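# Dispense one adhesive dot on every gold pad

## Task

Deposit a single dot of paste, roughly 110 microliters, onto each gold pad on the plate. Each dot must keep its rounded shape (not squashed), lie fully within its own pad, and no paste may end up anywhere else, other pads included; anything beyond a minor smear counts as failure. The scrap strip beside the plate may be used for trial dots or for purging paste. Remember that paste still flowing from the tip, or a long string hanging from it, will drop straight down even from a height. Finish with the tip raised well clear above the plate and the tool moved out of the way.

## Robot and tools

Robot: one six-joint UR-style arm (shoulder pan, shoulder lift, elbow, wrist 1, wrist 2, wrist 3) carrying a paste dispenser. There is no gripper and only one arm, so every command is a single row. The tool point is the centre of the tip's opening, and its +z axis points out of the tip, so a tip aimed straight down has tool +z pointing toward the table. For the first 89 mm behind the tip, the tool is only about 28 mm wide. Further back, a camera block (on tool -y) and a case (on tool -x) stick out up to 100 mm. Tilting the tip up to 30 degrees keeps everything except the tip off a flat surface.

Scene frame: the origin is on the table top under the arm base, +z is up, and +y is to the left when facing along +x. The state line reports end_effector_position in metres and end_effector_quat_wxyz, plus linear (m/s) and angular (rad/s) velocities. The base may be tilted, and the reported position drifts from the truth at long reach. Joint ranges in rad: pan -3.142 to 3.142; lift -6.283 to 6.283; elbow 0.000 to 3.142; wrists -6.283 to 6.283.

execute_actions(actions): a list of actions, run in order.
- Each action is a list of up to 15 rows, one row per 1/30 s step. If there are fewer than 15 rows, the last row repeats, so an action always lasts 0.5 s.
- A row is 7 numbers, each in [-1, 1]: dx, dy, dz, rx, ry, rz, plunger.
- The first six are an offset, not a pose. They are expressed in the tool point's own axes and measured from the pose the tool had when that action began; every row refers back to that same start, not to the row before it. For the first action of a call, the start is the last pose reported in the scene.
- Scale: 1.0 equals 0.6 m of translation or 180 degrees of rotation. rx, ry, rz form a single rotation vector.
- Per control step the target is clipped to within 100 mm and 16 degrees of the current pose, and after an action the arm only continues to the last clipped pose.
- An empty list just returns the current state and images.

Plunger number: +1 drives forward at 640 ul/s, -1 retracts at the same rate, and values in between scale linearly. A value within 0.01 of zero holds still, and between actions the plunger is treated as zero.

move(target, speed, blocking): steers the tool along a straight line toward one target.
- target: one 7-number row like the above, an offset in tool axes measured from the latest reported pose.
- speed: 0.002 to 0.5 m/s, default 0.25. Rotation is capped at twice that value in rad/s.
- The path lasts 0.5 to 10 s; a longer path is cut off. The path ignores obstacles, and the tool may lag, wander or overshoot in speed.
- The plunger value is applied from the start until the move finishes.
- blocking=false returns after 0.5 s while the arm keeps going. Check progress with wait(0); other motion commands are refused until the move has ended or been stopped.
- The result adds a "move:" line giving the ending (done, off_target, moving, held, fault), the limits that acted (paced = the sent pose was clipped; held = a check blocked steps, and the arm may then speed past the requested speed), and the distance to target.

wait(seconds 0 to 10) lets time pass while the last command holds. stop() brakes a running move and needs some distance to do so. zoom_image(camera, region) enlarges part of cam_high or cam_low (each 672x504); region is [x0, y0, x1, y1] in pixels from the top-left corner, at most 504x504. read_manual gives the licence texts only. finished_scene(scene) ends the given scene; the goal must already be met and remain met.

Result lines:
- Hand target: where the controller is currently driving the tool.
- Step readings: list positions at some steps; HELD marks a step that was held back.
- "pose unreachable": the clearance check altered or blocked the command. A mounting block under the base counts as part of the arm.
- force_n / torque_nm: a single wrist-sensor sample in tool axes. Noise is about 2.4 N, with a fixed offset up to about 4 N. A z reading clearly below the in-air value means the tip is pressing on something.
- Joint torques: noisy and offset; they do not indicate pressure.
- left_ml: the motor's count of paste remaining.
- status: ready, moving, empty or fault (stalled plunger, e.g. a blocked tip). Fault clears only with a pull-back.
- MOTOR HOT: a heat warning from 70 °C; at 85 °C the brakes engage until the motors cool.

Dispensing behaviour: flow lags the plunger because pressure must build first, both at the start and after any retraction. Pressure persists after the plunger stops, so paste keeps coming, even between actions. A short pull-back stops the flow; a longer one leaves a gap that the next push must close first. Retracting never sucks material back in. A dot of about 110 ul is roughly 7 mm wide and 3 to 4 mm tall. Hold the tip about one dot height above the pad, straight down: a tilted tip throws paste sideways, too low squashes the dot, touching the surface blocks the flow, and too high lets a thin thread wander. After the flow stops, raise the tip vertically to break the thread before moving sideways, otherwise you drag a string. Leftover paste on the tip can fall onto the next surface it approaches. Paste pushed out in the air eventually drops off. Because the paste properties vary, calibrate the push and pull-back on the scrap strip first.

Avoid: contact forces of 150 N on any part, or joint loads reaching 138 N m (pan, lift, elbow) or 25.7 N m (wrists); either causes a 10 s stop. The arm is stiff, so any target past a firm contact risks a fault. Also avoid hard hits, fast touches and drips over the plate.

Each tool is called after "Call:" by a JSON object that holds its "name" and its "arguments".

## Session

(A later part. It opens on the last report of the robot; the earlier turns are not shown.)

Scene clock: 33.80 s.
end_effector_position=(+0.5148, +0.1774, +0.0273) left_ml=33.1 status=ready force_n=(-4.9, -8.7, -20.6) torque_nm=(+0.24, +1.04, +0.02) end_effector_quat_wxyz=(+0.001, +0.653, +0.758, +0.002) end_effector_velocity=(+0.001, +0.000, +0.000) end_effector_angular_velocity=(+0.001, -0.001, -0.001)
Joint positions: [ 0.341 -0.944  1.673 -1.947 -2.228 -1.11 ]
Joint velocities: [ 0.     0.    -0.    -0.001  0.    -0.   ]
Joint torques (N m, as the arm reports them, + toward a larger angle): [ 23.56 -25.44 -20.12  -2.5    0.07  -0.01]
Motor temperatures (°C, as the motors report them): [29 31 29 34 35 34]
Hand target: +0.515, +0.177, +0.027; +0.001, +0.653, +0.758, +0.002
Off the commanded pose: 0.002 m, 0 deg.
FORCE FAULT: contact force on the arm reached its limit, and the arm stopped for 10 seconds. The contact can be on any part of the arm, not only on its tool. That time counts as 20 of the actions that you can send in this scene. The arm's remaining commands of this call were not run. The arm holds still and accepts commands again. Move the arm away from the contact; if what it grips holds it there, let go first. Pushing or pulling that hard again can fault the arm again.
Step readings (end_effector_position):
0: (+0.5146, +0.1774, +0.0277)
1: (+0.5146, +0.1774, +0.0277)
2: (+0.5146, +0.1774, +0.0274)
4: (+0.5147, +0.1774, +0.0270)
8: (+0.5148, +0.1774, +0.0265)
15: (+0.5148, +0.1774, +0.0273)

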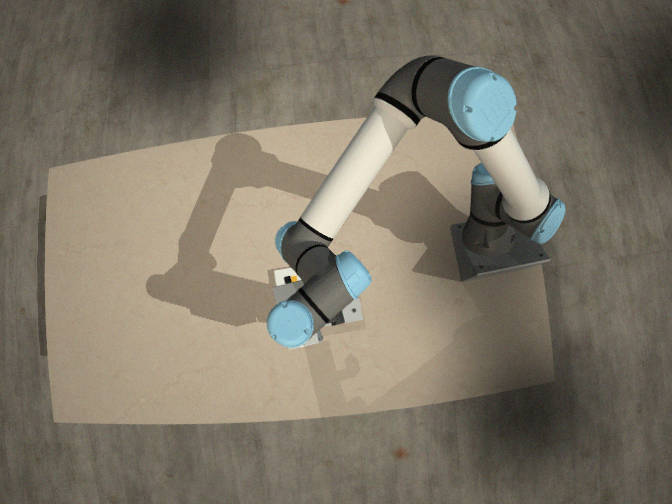

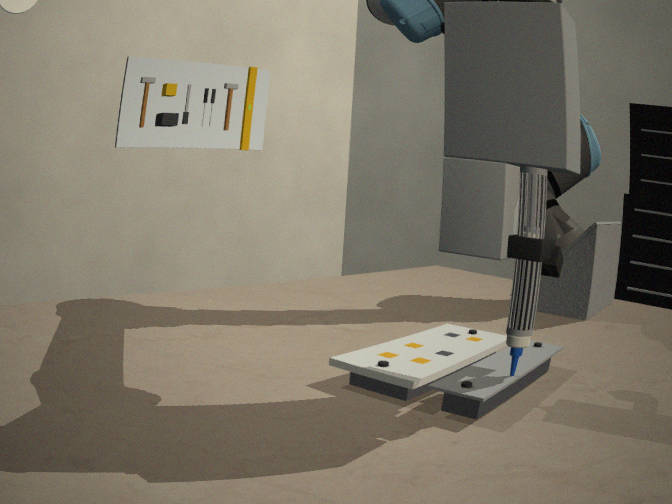

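Call:
{"name": "execute_actions", "arguments": {"actions": [[[0,0,-0.006,0,0,0,0]],[[0,0,0,0,0,0,0.5]],[[0,0,0,0,0,0,0.5]]]}}

Call:
{"name": "zoom_image", "arguments": {"camera": "cam_low", "region": [460,330,560,405]}}

Scene clock: 35.80 s.
end_effector_position=(+0.5148, +0.1774, +0.0308) left_ml=32.8 status=moving force_n=(+1.3, +2.8, +2.7) torque_nm=(+1.09, -0.58, +0.12) end_effector_quat_wxyz=(+0.001, +0.653, +0.758, +0.002) end_effector_velocity=(-0.000, -0.001, -0.001) end_effector_angular_velocity=(-0.000, +0.002, -0.001)
Joint positions: [ 0.344 -0.945  1.667 -1.937 -2.227 -1.106]
Joint velocities: [-0.002 -0.     0.     0.    -0.    -0.   ]
Joint torques (N m, as the arm reports them, + toward a larger angle): [ 29.29 -34.69 -20.63  -2.9    1.38   0.32]
Motor temperatures (°C, as the motors report them): [29 31 29 34 35 34]
Hand target: +0.515, +0.177, +0.031; +0.001, +0.653, +0.758, +0.002
Off the commanded pose: 0.000 m, 0 deg.
Step readings (end_effector_position; steps 1 to 15: 1st action; 16 to 30: 2nd action; 31 to 45: 3rd action):
0: (+0.5148, +0.1774, +0.0273)
1: (+0.5147, +0.1774, +0.0273)
2: (+0.5147, +0.1774, +0.0277)
4: (+0.5147, +0.1773, +0.0287)
8: (+0.5147, +0.1774, +0.0301)
15: (+0.5147, +0.1774, +0.0308)
16: (+0.5147, +0.1774, +0.0308)
17: (+0.5147, +0.1774, +0.0308)
19: (+0.5147, +0.1774, +0.0308)
23: (+0.5147, +0.1774, +0.0308)
30: (+0.5147, +0.1774, +0.0308)
31: (+0.5148, +0.1774, +0.0308)
32: (+0.5148, +0.1774, +0.0308)
34: (+0.5148, +0.1774, +0.0308)
38: (+0.5148, +0.1774, +0.0308)
45: end_effector_position above

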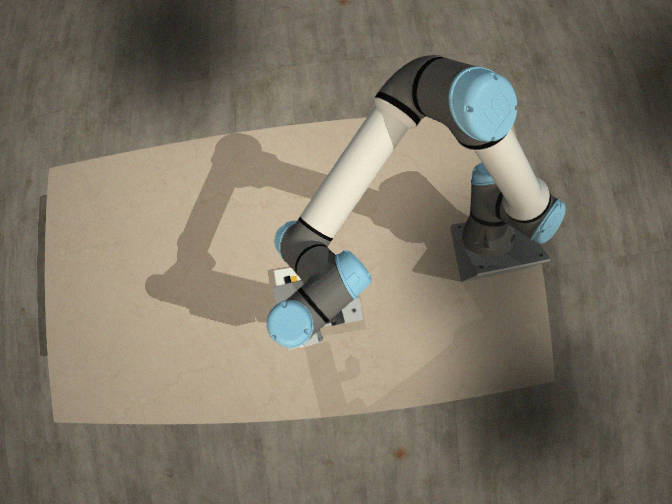

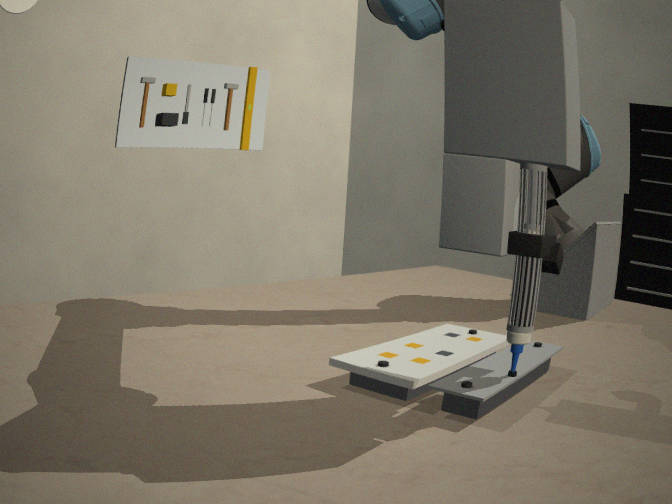

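Region (460, 330, 560, 405) of cam_low's 672x504 image, scaled by 5.040, with more detail than that image has; it fills the top 378 rows of this view, and the rest is white.

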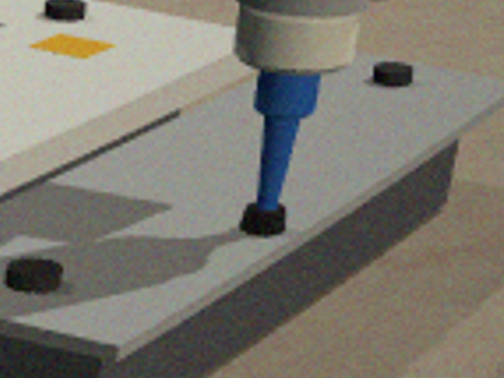

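Call:
{"name": "execute_actions", "arguments": {"actions": [[[0,0,0,0,0,0,-0.4]],[[0,0,-0.03,0,0,0,0]]]}}

Call:
{"name": "zoom_image", "arguments": {"camera": "cam_low", "region": [440,310,580,415]}}

Scene clock: 37.20 s.
end_effector_position=(+0.5147, +0.1774, +0.0482) left_ml=32.9 status=ready force_n=(-3.1, -0.3, +0.4) torque_nm=(+0.18, +1.03, +0.12) end_effector_quat_wxyz=(+0.001, +0.653, +0.758, +0.002) end_effector_velocity=(-0.000, -0.000, +0.005) end_effector_angular_velocity=(-0.001, +0.001, -0.000)
Joint positions: [ 0.361 -0.953  1.634 -1.885 -2.221 -1.087]
Joint velocities: [ 0.005 -0.001 -0.011  0.018  0.002  0.007]
Joint torques (N m, as the arm reports them, + toward a larger angle): [ 31.68 -36.01 -31.75  -0.81   1.48   2.13]
Motor temperatures (°C, as the motors report them): [29 31 29 34 35 34]
Hand target: +0.515, +0.177, +0.049; +0.001, +0.653, +0.758, +0.002
Off the commanded pose: 0.001 m, 0 deg.
Step readings (end_effector_position; steps 1 to 15: 1st action; 16 to 30: 2nd action):
0: (+0.5148, +0.1774, +0.0308)
1: (+0.5148, +0.1774, +0.0308)
2: (+0.5148, +0.1774, +0.0308)
4: (+0.5148, +0.1774, +0.0308)
8: (+0.5148, +0.1774, +0.0308)
15: (+0.5148, +0.1774, +0.0308)
16: (+0.5148, +0.1774, +0.0309)
17: (+0.5149, +0.1776, +0.0325)
19: (+0.5150, +0.1776, +0.0384)
23: (+0.5149, +0.1774, +0.0451)
30: end_effector_position above

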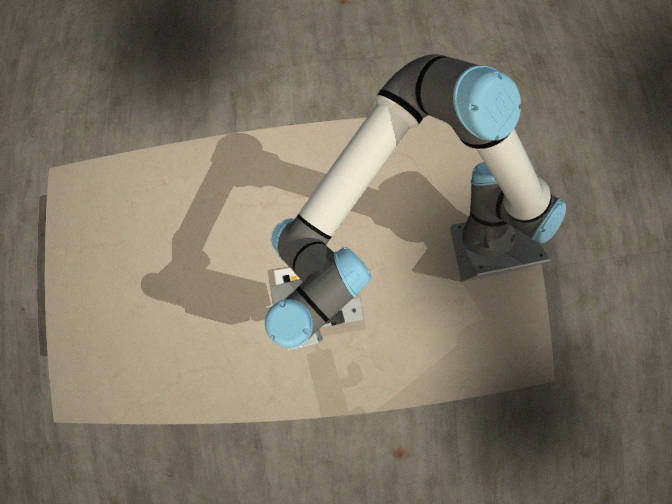

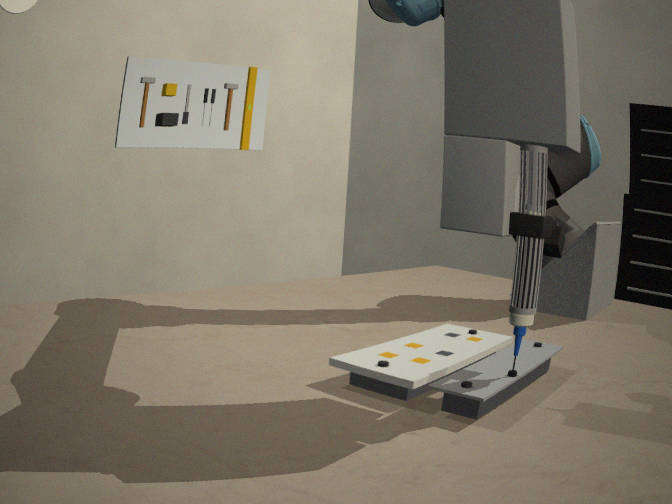

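Region (440, 310, 580, 415) of cam_low's 672x504 image, scaled by 3.600, with more detail than that image has; it fills the top 378 rows of this view, and the rest is white.

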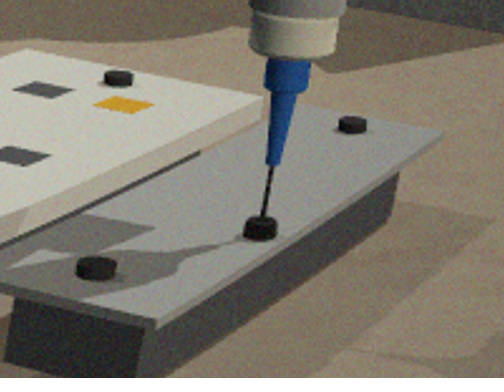

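Call:
{"name": "execute_actions", "arguments": {"actions": [[[0,0,-0.07,0,0,0,0]]]}}

Call:
{"name": "zoom_image", "arguments": {"camera": "cam_low", "region": [420,260,600,415]}}

Scene clock: 37.97 s.
end_effector_position=(+0.5149, +0.1772, +0.0888) left_ml=32.9 status=ready force_n=(-0.6, +1.5, +4.3) torque_nm=(+0.81, +0.11, +0.17) end_effector_quat_wxyz=(+0.001, +0.653, +0.758, +0.003) end_effector_velocity=(-0.001, -0.001, +0.011) end_effector_angular_velocity=(-0.006, +0.008, +0.001)
Joint positions: [ 0.398 -0.966  1.553 -1.767 -2.207 -1.045]
Joint velocities: [ 0.009  0.006 -0.037  0.049  0.004  0.017]
Joint torques (N m, as the arm reports them, + toward a larger angle): [ 33.92 -13.   -31.5   -0.96   1.46   2.26]
Motor temperatures (°C, as the motors report them): [29 31 29 34 35 34]
Hand target: +0.515, +0.177, +0.090; +0.001, +0.653, +0.758, +0.002
Off the commanded pose: 0.001 m, 0 deg.
Step readings (end_effector_position):
0: (+0.5147, +0.1773, +0.0487)
1: (+0.5147, +0.1774, +0.0488)
2: (+0.5153, +0.1781, +0.0519)
4: (+0.5162, +0.1786, +0.0654)
8: (+0.5153, +0.1777, +0.0810)
15: end_effector_position above

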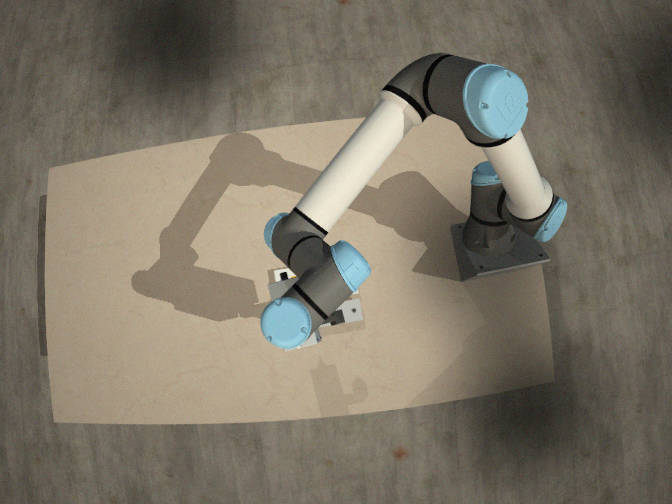

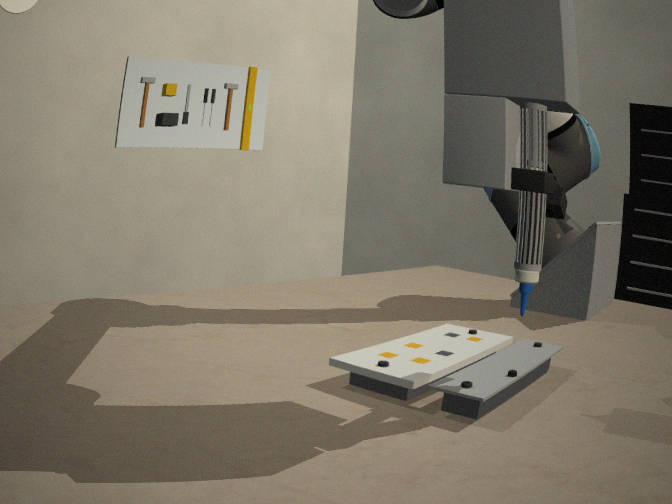

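Region (420, 260, 600, 415) of cam_low's 672x504 image, scaled by 2.800, with more detail than that image has; it fills the top 434 rows of this view, and the rest is white.

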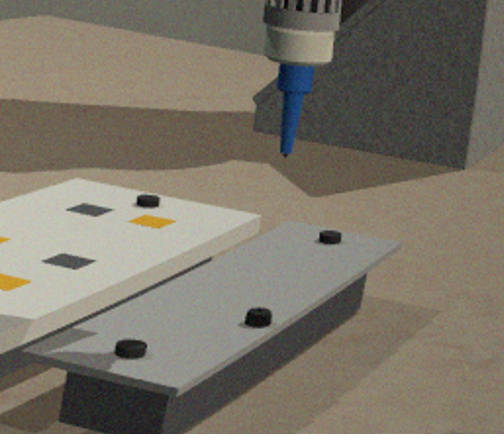

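Call:
{"name": "move", "arguments": {"target": [-0.004,0.0837,0.09,0,0,0,0], "speed": 0.1}}

Call:
{"name": "zoom_image", "arguments": {"camera": "cam_low", "region": [420,300,580,420]}}

Scene clock: 40.10 s.
end_effector_position=(+0.5648, +0.1825, +0.0354) left_ml=32.9 status=ready force_n=(-3.9, +0.1, +5.0) torque_nm=(+0.13, +1.49, +0.06) end_effector_quat_wxyz=(+0.001, +0.653, +0.758, +0.003) end_effector_velocity=(+0.002, -0.000, -0.002) end_effector_angular_velocity=(+0.000, +0.001, -0.002)
Joint positions: [ 0.319 -0.868  1.521 -1.888 -2.235 -1.137]
Joint velocities: [-0.004  0.004 -0.002 -0.004 -0.001 -0.003]
Joint torques (N m, as the arm reports them, + toward a larger angle): [ 18.16 -20.3  -29.92  -4.    -1.66  -2.56]
Motor temperatures (°C, as the motors report them): [29 31 29 34 35 34]
Hand target: +0.565, +0.183, +0.035; +0.001, +0.653, +0.758, +0.003
Off the commanded pose: 0.000 m, 0 deg.
move: done

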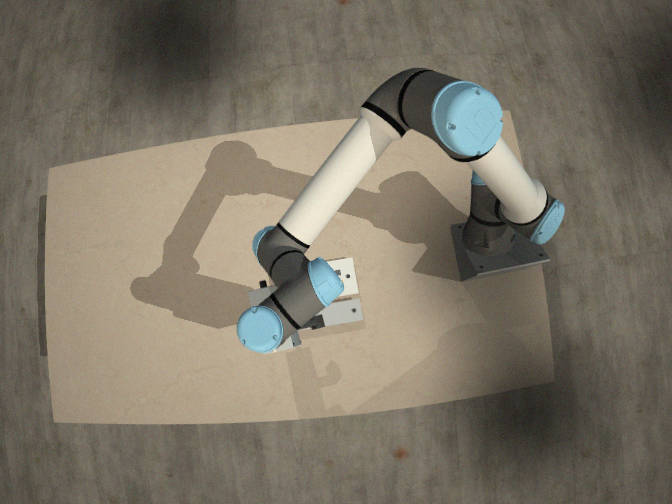

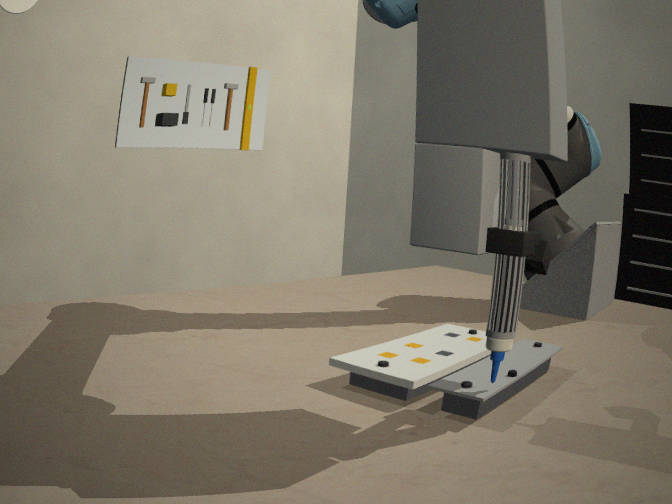

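Region (420, 300, 580, 420) of cam_low's 672x504 image, scaled by 3.150, with more detail than that image has; it fills the top 378 rows of this view, and the rest is white.

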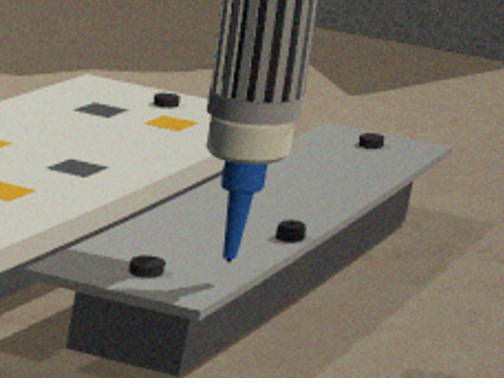

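Call:
{"name": "execute_actions", "arguments": {"actions": [[[0,0,0.0073,0,0,0,0]],[[0,0,0,0,0,0,0.37]],[[0,0,0,0,0,0,0.37]],[[0,0,0,0,0,0,0]]]}}

Call:
{"name": "zoom_image", "arguments": {"camera": "cam_low", "region": [440,330,560,420]}}

Scene clock: 43.00 s.
end_effector_position=(+0.5648, +0.1825, +0.0311) left_ml=32.7 status=ready force_n=(-1.7, +1.0, +5.0) torque_nm=(+0.60, +0.72, +0.09) end_effector_quat_wxyz=(+0.001, +0.653, +0.758, +0.003) end_effector_velocity=(+0.000, -0.000, +0.000) end_effector_angular_velocity=(+0.000, +0.000, -0.001)
Joint positions: [ 0.315 -0.866  1.528 -1.901 -2.236 -1.141]
Joint velocities: [-0.001 -0.    -0.     0.     0.    -0.   ]
Joint torques (N m, as the arm reports them, + toward a larger angle): [ 21.69 -18.28 -21.96  -2.16  -1.37  -0.36]
Motor temperatures (°C, as the motors report them): [29 31 29 34 35 34]
Hand target: +0.565, +0.182, +0.031; +0.001, +0.653, +0.758, +0.003
Off the commanded pose: 0.000 m, 0 deg.
Step readings (end_effector_position; steps 1 to 15: 1st action; 16 to 30: 2nd action; 31 to 45: 3rd action; 46 to 60: 4th action):
0: (+0.5650, +0.1825, +0.0351)
1: (+0.5650, +0.1825, +0.0351)
2: (+0.5651, +0.1825, +0.0348)
4: (+0.5651, +0.1825, +0.0334)
8: (+0.5649, +0.1825, +0.0318)
15: (+0.5648, +0.1825, +0.0311)
16: (+0.5648, +0.1825, +0.0311)
17: (+0.5648, +0.1825, +0.0311)
19: (+0.5648, +0.1825, +0.0311)
23: (+0.5648, +0.1825, +0.0311)
30: (+0.5648, +0.1825, +0.0311)
31: (+0.5648, +0.1825, +0.0311)
32: (+0.5648, +0.1825, +0.0311)
34: (+0.5648, +0.1825, +0.0311)
38: (+0.5648, +0.1825, +0.0311)
45: (+0.5648, +0.1825, +0.0311)
46: (+0.5648, +0.1825, +0.0311)
47: (+0.5648, +0.1825, +0.0311)
49: (+0.5648, +0.1825, +0.0311)
53: (+0.5648, +0.1825, +0.0311)
60: end_effector_position above

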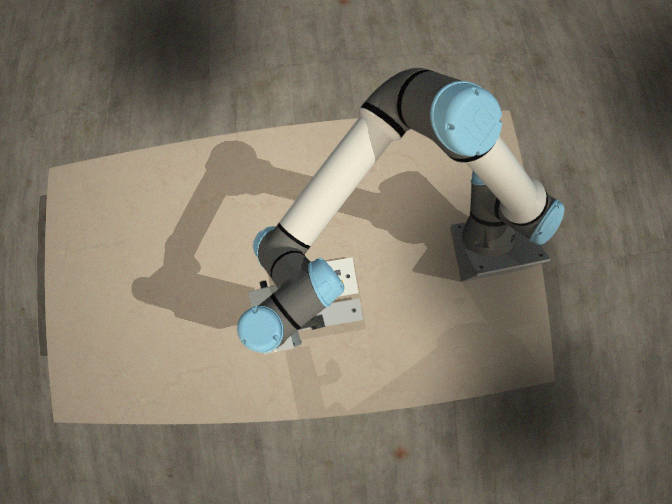

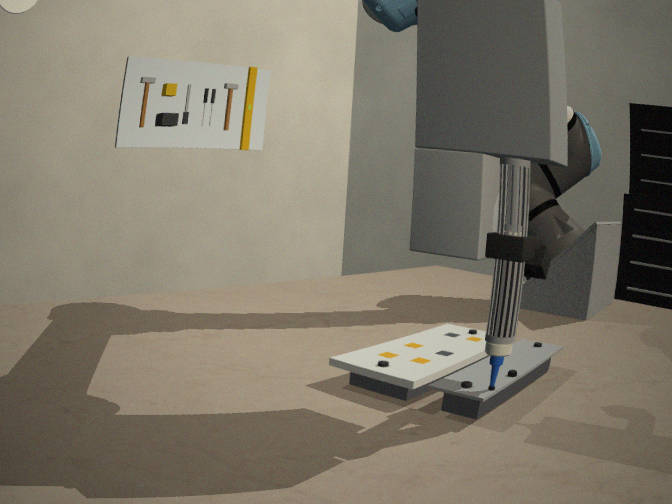

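Region (440, 330, 560, 420) of cam_low's 672x504 image, scaled by 4.200, with more detail than that image has; it fills the top 378 rows of this view, and the rest is white.

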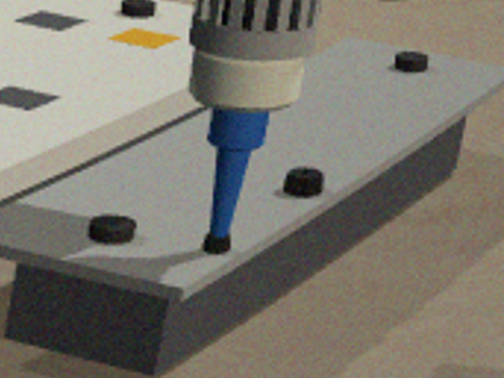

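Call:
{"name": "execute_actions", "arguments": {"actions": [[[0,0,0,0,0,0,-0.4]],[[0,0,-0.05,0,0,0,0]],[[0,0,-0.1,0,0,0,0]]]}}

Scene clock: 44.70 s.
end_effector_position=(+0.5647, +0.1822, +0.1178) left_ml=32.8 status=ready force_n=(-2.2, +0.9, +6.1) torque_nm=(+0.52, +0.72, -0.01) end_effector_quat_wxyz=(+0.001, +0.653, +0.758, +0.004) end_effector_velocity=(-0.001, -0.001, +0.016) end_effector_angular_velocity=(-0.011, +0.017, +0.001)
Joint positions: [ 0.391 -0.885  1.352 -1.656 -2.21  -1.055]
Joint velocities: [ 0.012  0.02  -0.072  0.086  0.006  0.029]
Joint torques (N m, as the arm reports them, + toward a larger angle): [ 34.15 -17.22 -30.9   -1.16   1.81   2.15]
Motor temperatures (°C, as the motors report them): [29 31 29 34 35 34]
Hand target: +0.565, +0.182, +0.120; +0.001, +0.653, +0.758, +0.003
Off the commanded pose: 0.002 m, 0 deg.
Step readings (end_effector_position; steps 1 to 15: 1st action; 16 to 30: 2nd action; 31 to 45: 3rd action):
0: (+0.5648, +0.1825, +0.0311)
1: (+0.5648, +0.1825, +0.0311)
2: (+0.5648, +0.1825, +0.0311)
4: (+0.5648, +0.1825, +0.0311)
8: (+0.5648, +0.1825, +0.0311)
15: (+0.5648, +0.1825, +0.0311)
16: (+0.5648, +0.1825, +0.0311)
17: (+0.5652, +0.1829, +0.0335)
19: (+0.5655, +0.1829, +0.0433)
23: (+0.5650, +0.1826, +0.0545)
30: (+0.5647, +0.1824, +0.0600)
31: (+0.5647, +0.1824, +0.0603)
32: (+0.5652, +0.1834, +0.0642)
34: (+0.5667, +0.1844, +0.0831)
38: (+0.5654, +0.1828, +0.1063)
45: end_effector_position above

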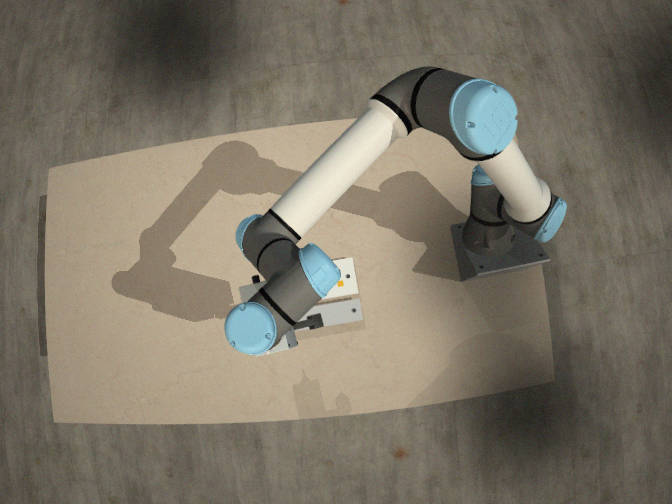

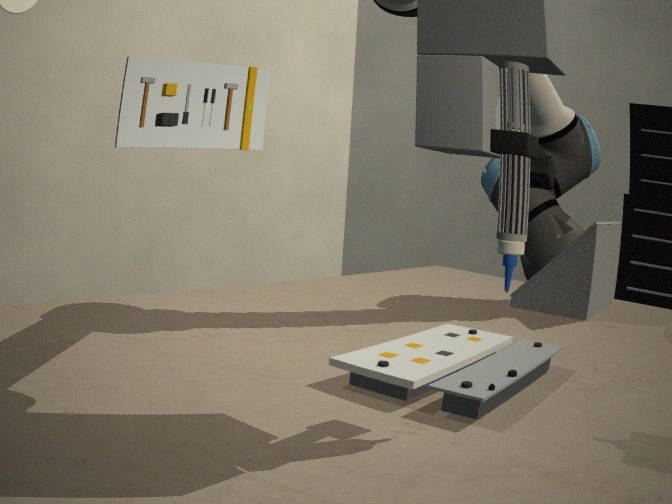

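Move away from the overhead camera's view (toward −Y).

Call:
{"name": "move", "arguments": {"target": [-0.4,-0.06,0,0,0,0,0], "speed": 0.3}}

Call:
{"name": "zoom_image", "arguments": {"camera": "cam_high", "region": [260,245,380,345]}}

Scene clock: 46.53 s.
end_effector_position=(+0.5647, -0.0601, +0.1163) left_ml=32.8 status=ready force_n=(-0.3, -1.7, +1.8) torque_nm=(-0.57, -0.01, +0.09) end_effector_quat_wxyz=(+0.001, +0.653, +0.758, +0.004) end_effector_velocity=(-0.000, -0.003, +0.000) end_effector_angular_velocity=(+0.001, -0.000, +0.001)
Joint positions: [ 0.14  -1.267  1.553 -1.668 -2.281 -1.362]
Joint velocities: [-0.004 -0.005  0.002 -0.001  0.    -0.007]
Joint torques (N m, as the arm reports them, + toward a larger angle): [ 14.03 -29.23 -11.6   -3.47  -0.75  -1.67]
Motor temperatures (°C, as the motors report them): [29 31 29 34 35 34]
Hand target: +0.565, -0.060, +0.116; +0.001, +0.653, +0.758, +0.004
Off the commanded pose: 0.001 m, 0 deg.
move: done

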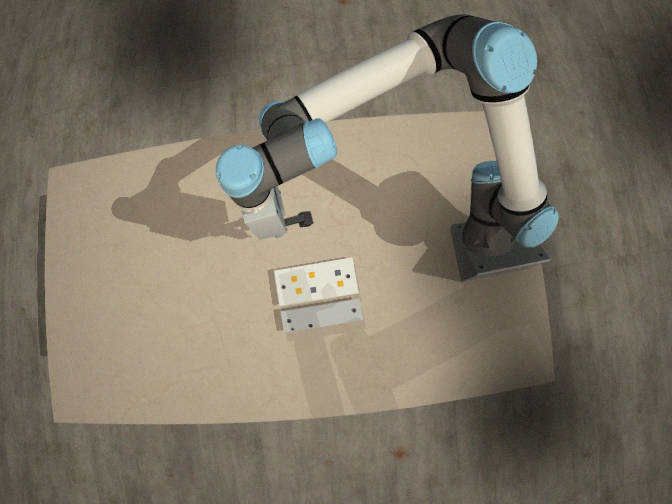

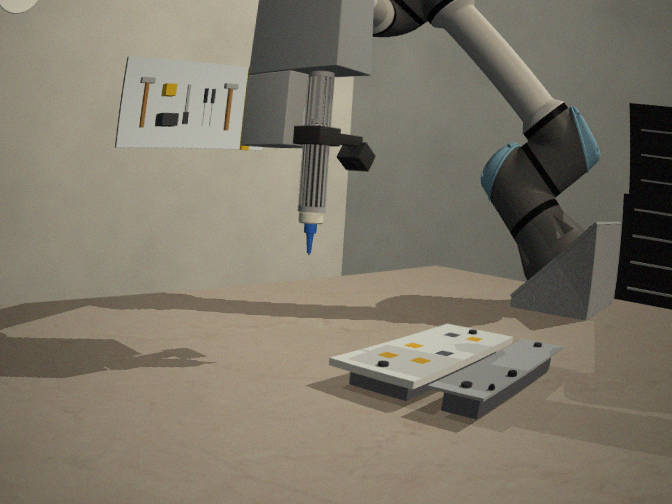

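Region (260, 245, 380, 345) of cam_high's 672x504 image, scaled by 4.200, with more detail than that image has.

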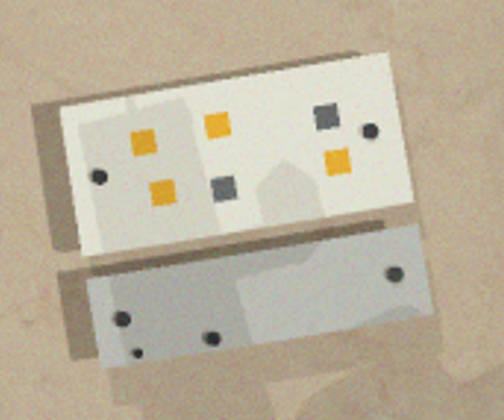

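Call:
{"name": "move", "arguments": {"target": [0.1672,-0.0853,0.119,0,0,0,0], "speed": 0.2}}

Scene clock: 50.23 s.
end_effector_position=(+0.4997, +0.0316, +0.0452) left_ml=32.8 status=ready force_n=(-4.1, -1.8, +3.9) torque_nm=(-0.53, +1.53, +0.09) end_effector_quat_wxyz=(+0.001, +0.653, +0.758, +0.004) end_effector_velocity=(-0.001, +0.002, -0.001) end_effector_angular_velocity=(+0.001, -0.003, -0.000)
Joint positions: [ 0.205 -1.243  1.836 -1.921 -2.267 -1.279]
Joint velocities: [ 0.002  0.001  0.006 -0.008  0.     0.001]
Joint torques (N m, as the arm reports them, + toward a larger angle): [28.3  -6.33 -9.32 -3.54  1.63  2.08]
Motor temperatures (°C, as the motors report them): [29 31 29 34 35 34]
Hand target: +0.500, +0.032, +0.045; +0.001, +0.653, +0.758, +0.004
Off the commanded pose: 0.001 m, 0 deg.
move: done

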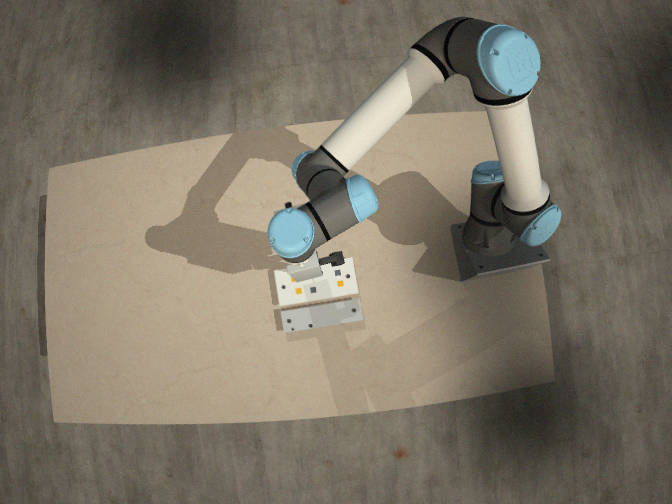

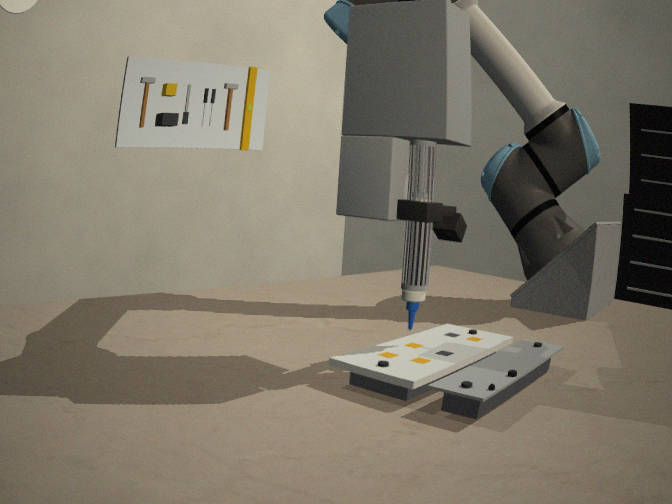

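Call:
{"name": "move", "arguments": {"target": [0,0,0,0,0.14,0,0], "speed": 0.3}}

Call:
{"name": "zoom_image", "arguments": {"camera": "cam_high", "region": [260,245,380,345]}}

Scene clock: 52.03 s.
end_effector_position=(+0.4996, +0.0318, +0.0452) left_ml=32.8 status=ready force_n=(-2.1, +3.0, +2.5) torque_nm=(+1.18, +0.89, -0.01) end_effector_quat_wxyz=(-0.164, +0.636, +0.740, +0.146) end_effector_velocity=(-0.000, -0.001, -0.001) end_effector_angular_velocity=(+0.016, +0.003, -0.000)
Joint positions: [-0.13  -1.448  1.872 -1.977 -1.866 -1.687]
Joint velocities: [-0.017 -0.004  0.001  0.001  0.016 -0.017]
Joint torques (N m, as the arm reports them, + toward a larger angle): [ 12.07 -32.5   -8.24  -1.11   2.72  -2.69]
Motor temperatures (°C, as the motors report them): [29 31 29 34 35 34]
Hand target: +0.499, +0.032, +0.045; -0.164, +0.636, +0.740, +0.146
Off the commanded pose: 0.000 m, 0 deg.
move: done

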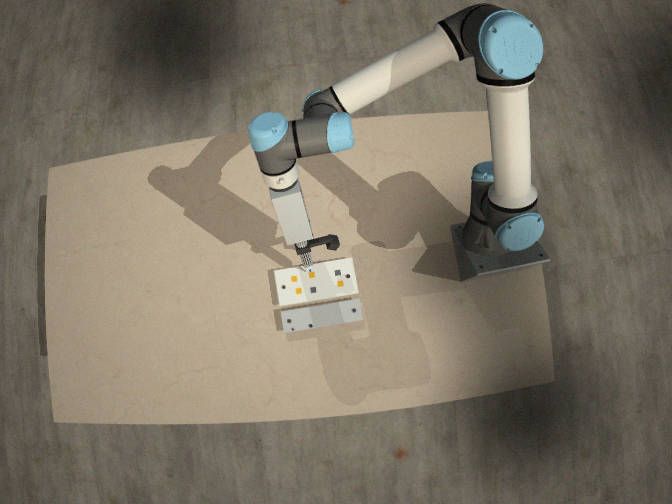

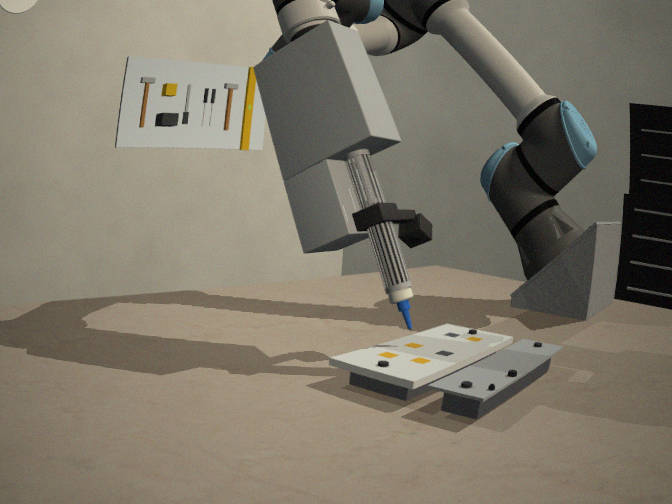

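Region (260, 245, 380, 345) of cam_high's 672x504 image, scaled by 4.200, with more detail than that image has.

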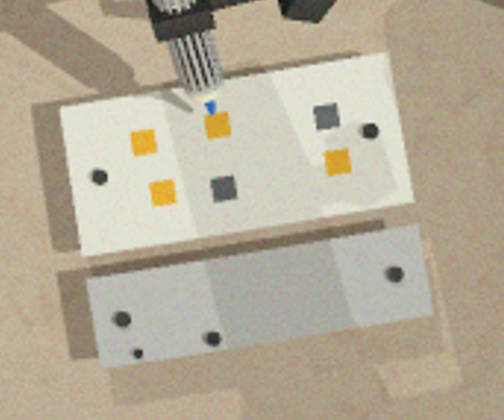

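Call:
{"name": "move", "arguments": {"target": [0.0123,-0.00285,0.0058,0,0,0,0], "speed": 0.05}}

Call:
{"name": "zoom_image", "arguments": {"camera": "cam_high", "region": [280,255,340,305]}}

Scene clock: 53.90 s.
end_effector_position=(+0.4968, +0.0393, +0.0452) left_ml=32.8 status=ready force_n=(-0.3, +1.3, +2.9) torque_nm=(+0.78, +0.14, +0.01) end_effector_quat_wxyz=(-0.164, +0.636, +0.740, +0.146) end_effector_velocity=(-0.001, +0.002, -0.000) end_effector_angular_velocity=(-0.001, -0.000, -0.001)
Joint positions: [-0.119 -1.445  1.882 -1.986 -1.866 -1.676]
Joint velocities: [ 0.004  0.001  0.003 -0.004 -0.001  0.005]
Joint torques (N m, as the arm reports them, + toward a larger angle): [ 26.64 -10.3  -10.82  -3.73  -0.54   2.27]
Motor temperatures (°C, as the motors report them): [29 31 29 34 35 34]
Hand target: +0.497, +0.040, +0.045; -0.164, +0.636, +0.740, +0.146
Off the commanded pose: 0.000 m, 0 deg.
move: done

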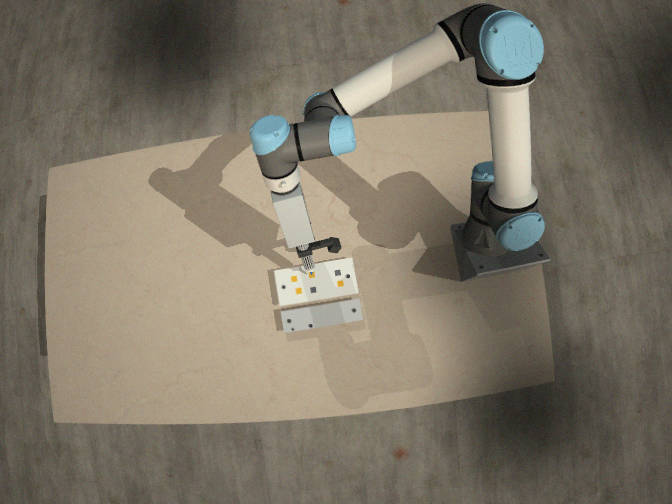

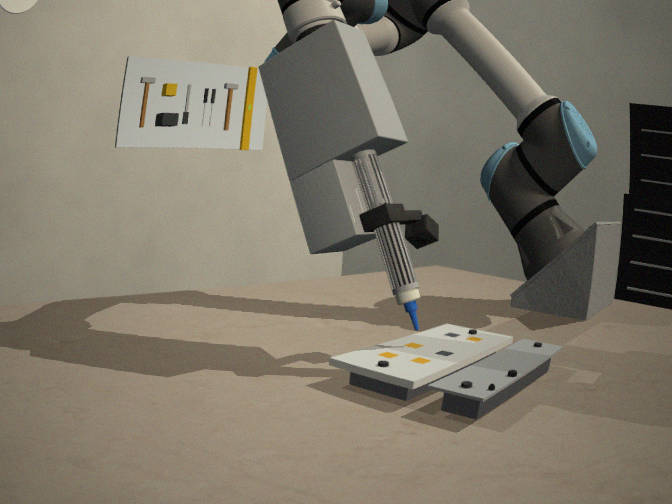

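Region (280, 255, 340, 305) of cam_high's 672x504 image, scaled by 8.400, with more detail than that image has.

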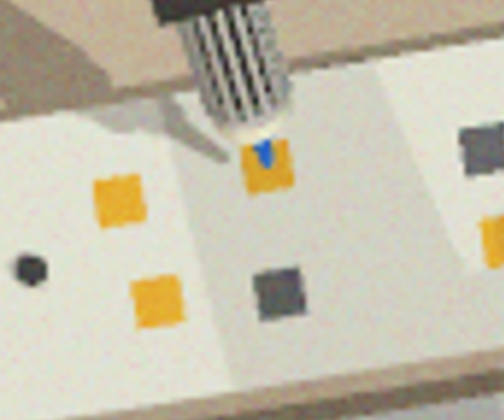

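Call:
{"name": "move", "arguments": {"target": [0,0,0,0,-0.14,0,0], "speed": 0.3}}

Scene clock: 55.53 s.
end_effector_position=(+0.4971, +0.0390, +0.0454) left_ml=32.8 status=ready force_n=(-0.8, +1.4, +5.3) torque_nm=(+0.74, +0.30, +0.13) end_effector_quat_wxyz=(+0.002, +0.653, +0.758, +0.005) end_effector_velocity=(-0.000, -0.000, -0.001) end_effector_angular_velocity=(-0.016, +0.005, -0.004)
Joint positions: [ 0.216 -1.235  1.838 -1.923 -2.265 -1.266]
Joint velocities: [ 0.007  0.015 -0.011  0.016 -0.01   0.022]
Joint torques (N m, as the arm reports them, + toward a larger angle): [ 27.72  -6.61 -31.88  -1.29  -1.46   2.68]
Motor temperatures (°C, as the motors report them): [29 31 29 34 35 34]
Hand target: +0.497, +0.039, +0.045; +0.002, +0.653, +0.757, +0.004
Off the commanded pose: 0.000 m, 0 deg.
move: done

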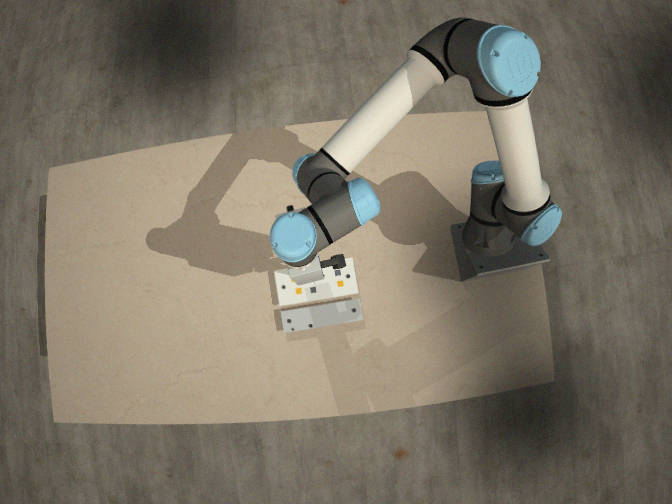

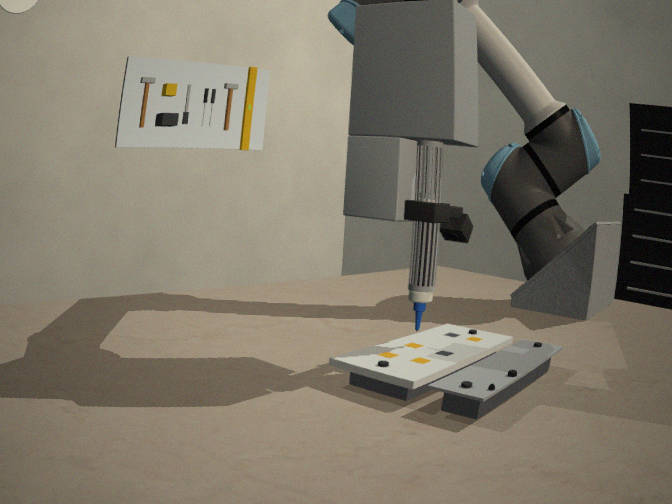

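Call:
{"name": "execute_actions", "arguments": {"actions": [[[0,0,0.012,0,0,0,0]]]}}

Call:
{"name": "zoom_image", "arguments": {"camera": "cam_low", "region": [370,300,470,375]}}

Scene clock: 56.43 s.
end_effector_position=(+0.4971, +0.0391, +0.0385) left_ml=32.8 status=ready force_n=(-1.1, -0.2, +1.2) torque_nm=(+0.00, +0.49, +0.24) end_effector_quat_wxyz=(+0.002, +0.653, +0.758, +0.005) end_effector_velocity=(-0.000, +0.000, -0.002) end_effector_angular_velocity=(+0.001, -0.000, +0.000)
Joint positions: [ 0.208 -1.232  1.851 -1.946 -2.267 -1.276]
Joint velocities: [-0.002  0.     0.005 -0.007 -0.    -0.004]
Joint torques (N m, as the arm reports them, + toward a larger angle): [12.58 -7.9  -9.72 -3.78 -1.58 -2.39]
Motor temperatures (°C, as the motors report them): [29 31 29 34 35 34]
Hand target: +0.497, +0.039, +0.038; +0.002, +0.653, +0.758, +0.005
Off the commanded pose: 0.000 m, 0 deg.
Step readings (end_effector_position):
0: (+0.4970, +0.0391, +0.0453)
1: (+0.4970, +0.0391, +0.0453)
2: (+0.4970, +0.0391, +0.0447)
4: (+0.4971, +0.0391, +0.0424)
8: (+0.4971, +0.0391, +0.0398)
15: end_effector_position above

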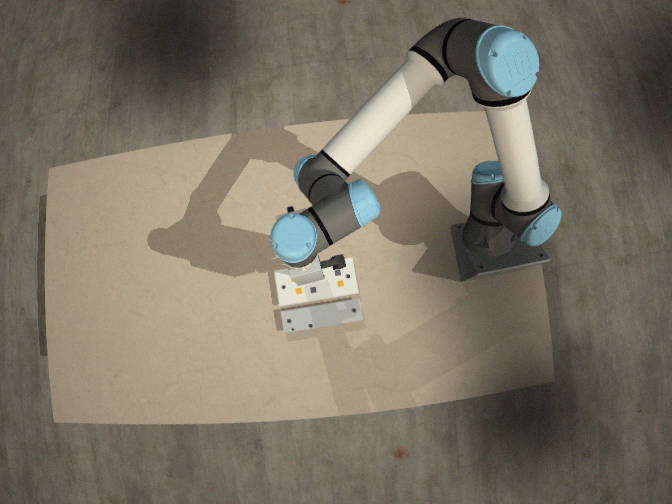

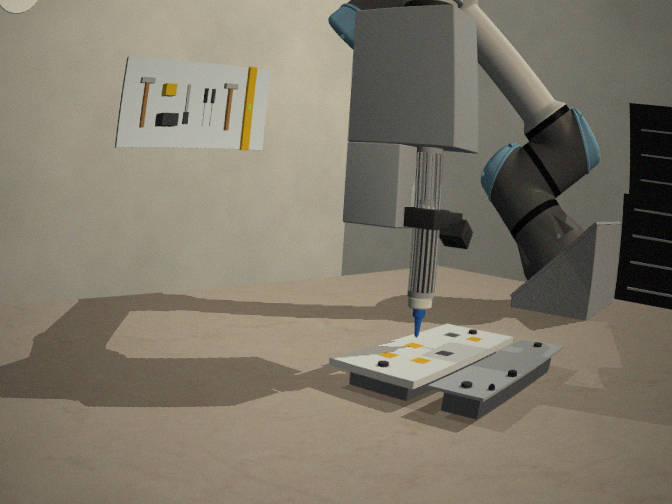

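Region (370, 300, 470, 375) of cam_low's 672x504 image, scaled by 5.040, with more detail than that image has; it fills the top 378 rows of this view, and the rest is white.

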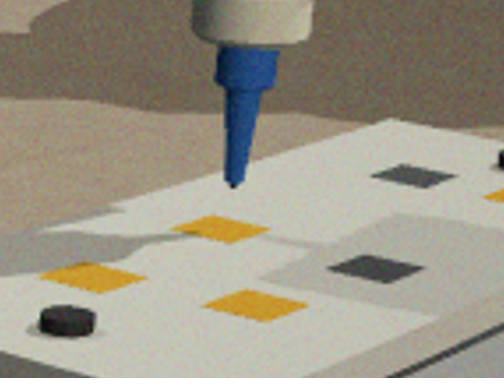

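Call:
{"name": "execute_actions", "arguments": {"actions": [[[0,0,0.007,0,0,0,0]]]}}

Scene clock: 58.33 s.
end_effector_position=(+0.4971, +0.0391, +0.0344) left_ml=32.8 status=ready force_n=(-1.7, +0.3, +1.8) torque_nm=(+0.31, +0.55, +0.21) end_effector_quat_wxyz=(+0.002, +0.653, +0.758, +0.005) end_effector_velocity=(+0.000, +0.000, -0.001) end_effector_angular_velocity=(+0.000, -0.001, -0.000)
Joint positions: [ 0.204 -1.23   1.859 -1.959 -2.268 -1.282]
Joint velocities: [-0.001 -0.     0.002 -0.004 -0.    -0.002]
Joint torques (N m, as the arm reports them, + toward a larger angle): [11.27 -7.53 -9.86 -3.88 -1.68 -2.55]
Motor temperatures (°C, as the motors report them): [29 31 29 34 35 34]
Hand target: +0.497, +0.039, +0.034; +0.002, +0.653, +0.758, +0.005
Off the commanded pose: 0.000 m, 0 deg.
Step readings (end_effector_position):
0: (+0.4971, +0.0391, +0.0382)
1: (+0.4971, +0.0391, +0.0382)
2: (+0.4971, +0.0391, +0.0378)
4: (+0.4971, +0.0391, +0.0365)
8: (+0.4971, +0.0391, +0.0351)
15: end_effector_position above

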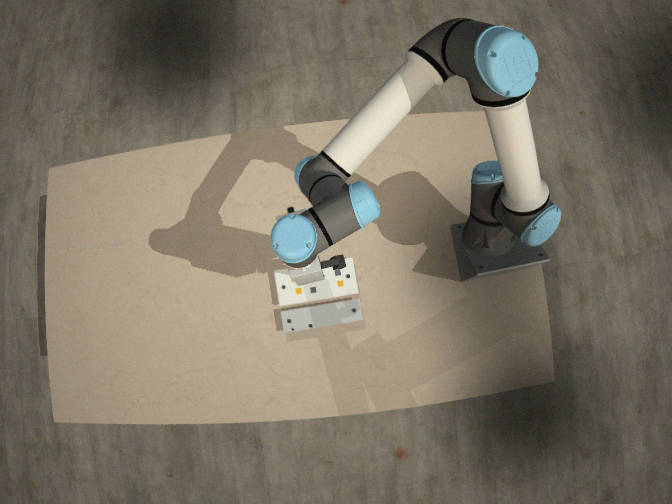

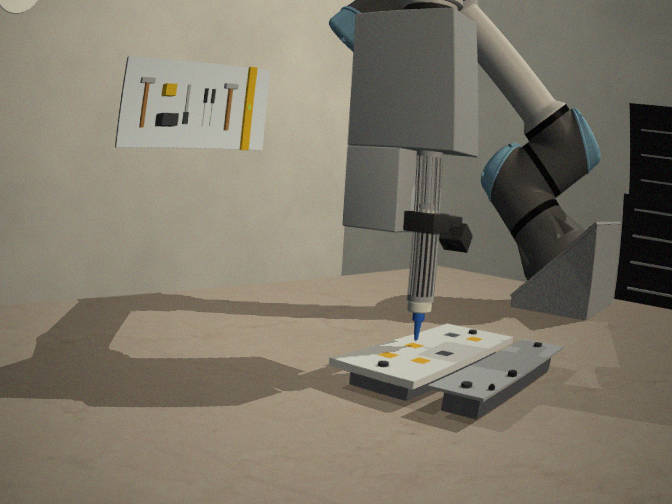

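Call:
{"name": "zoom_image", "arguments": {"camera": "cam_low", "region": [380,310,450,362]}}

Region (380, 310, 450, 362) of cam_low's 672x504 image, scaled by 7.200, with more detail than that image has; it fills the top 374 rows of this view, and the rest is white.

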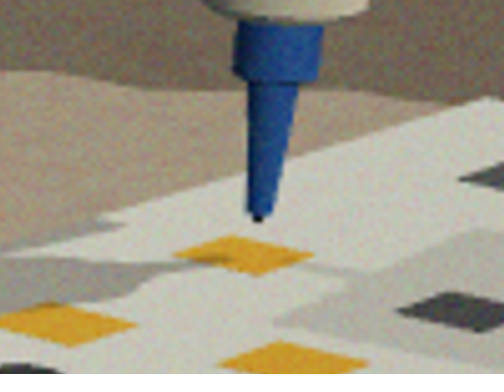

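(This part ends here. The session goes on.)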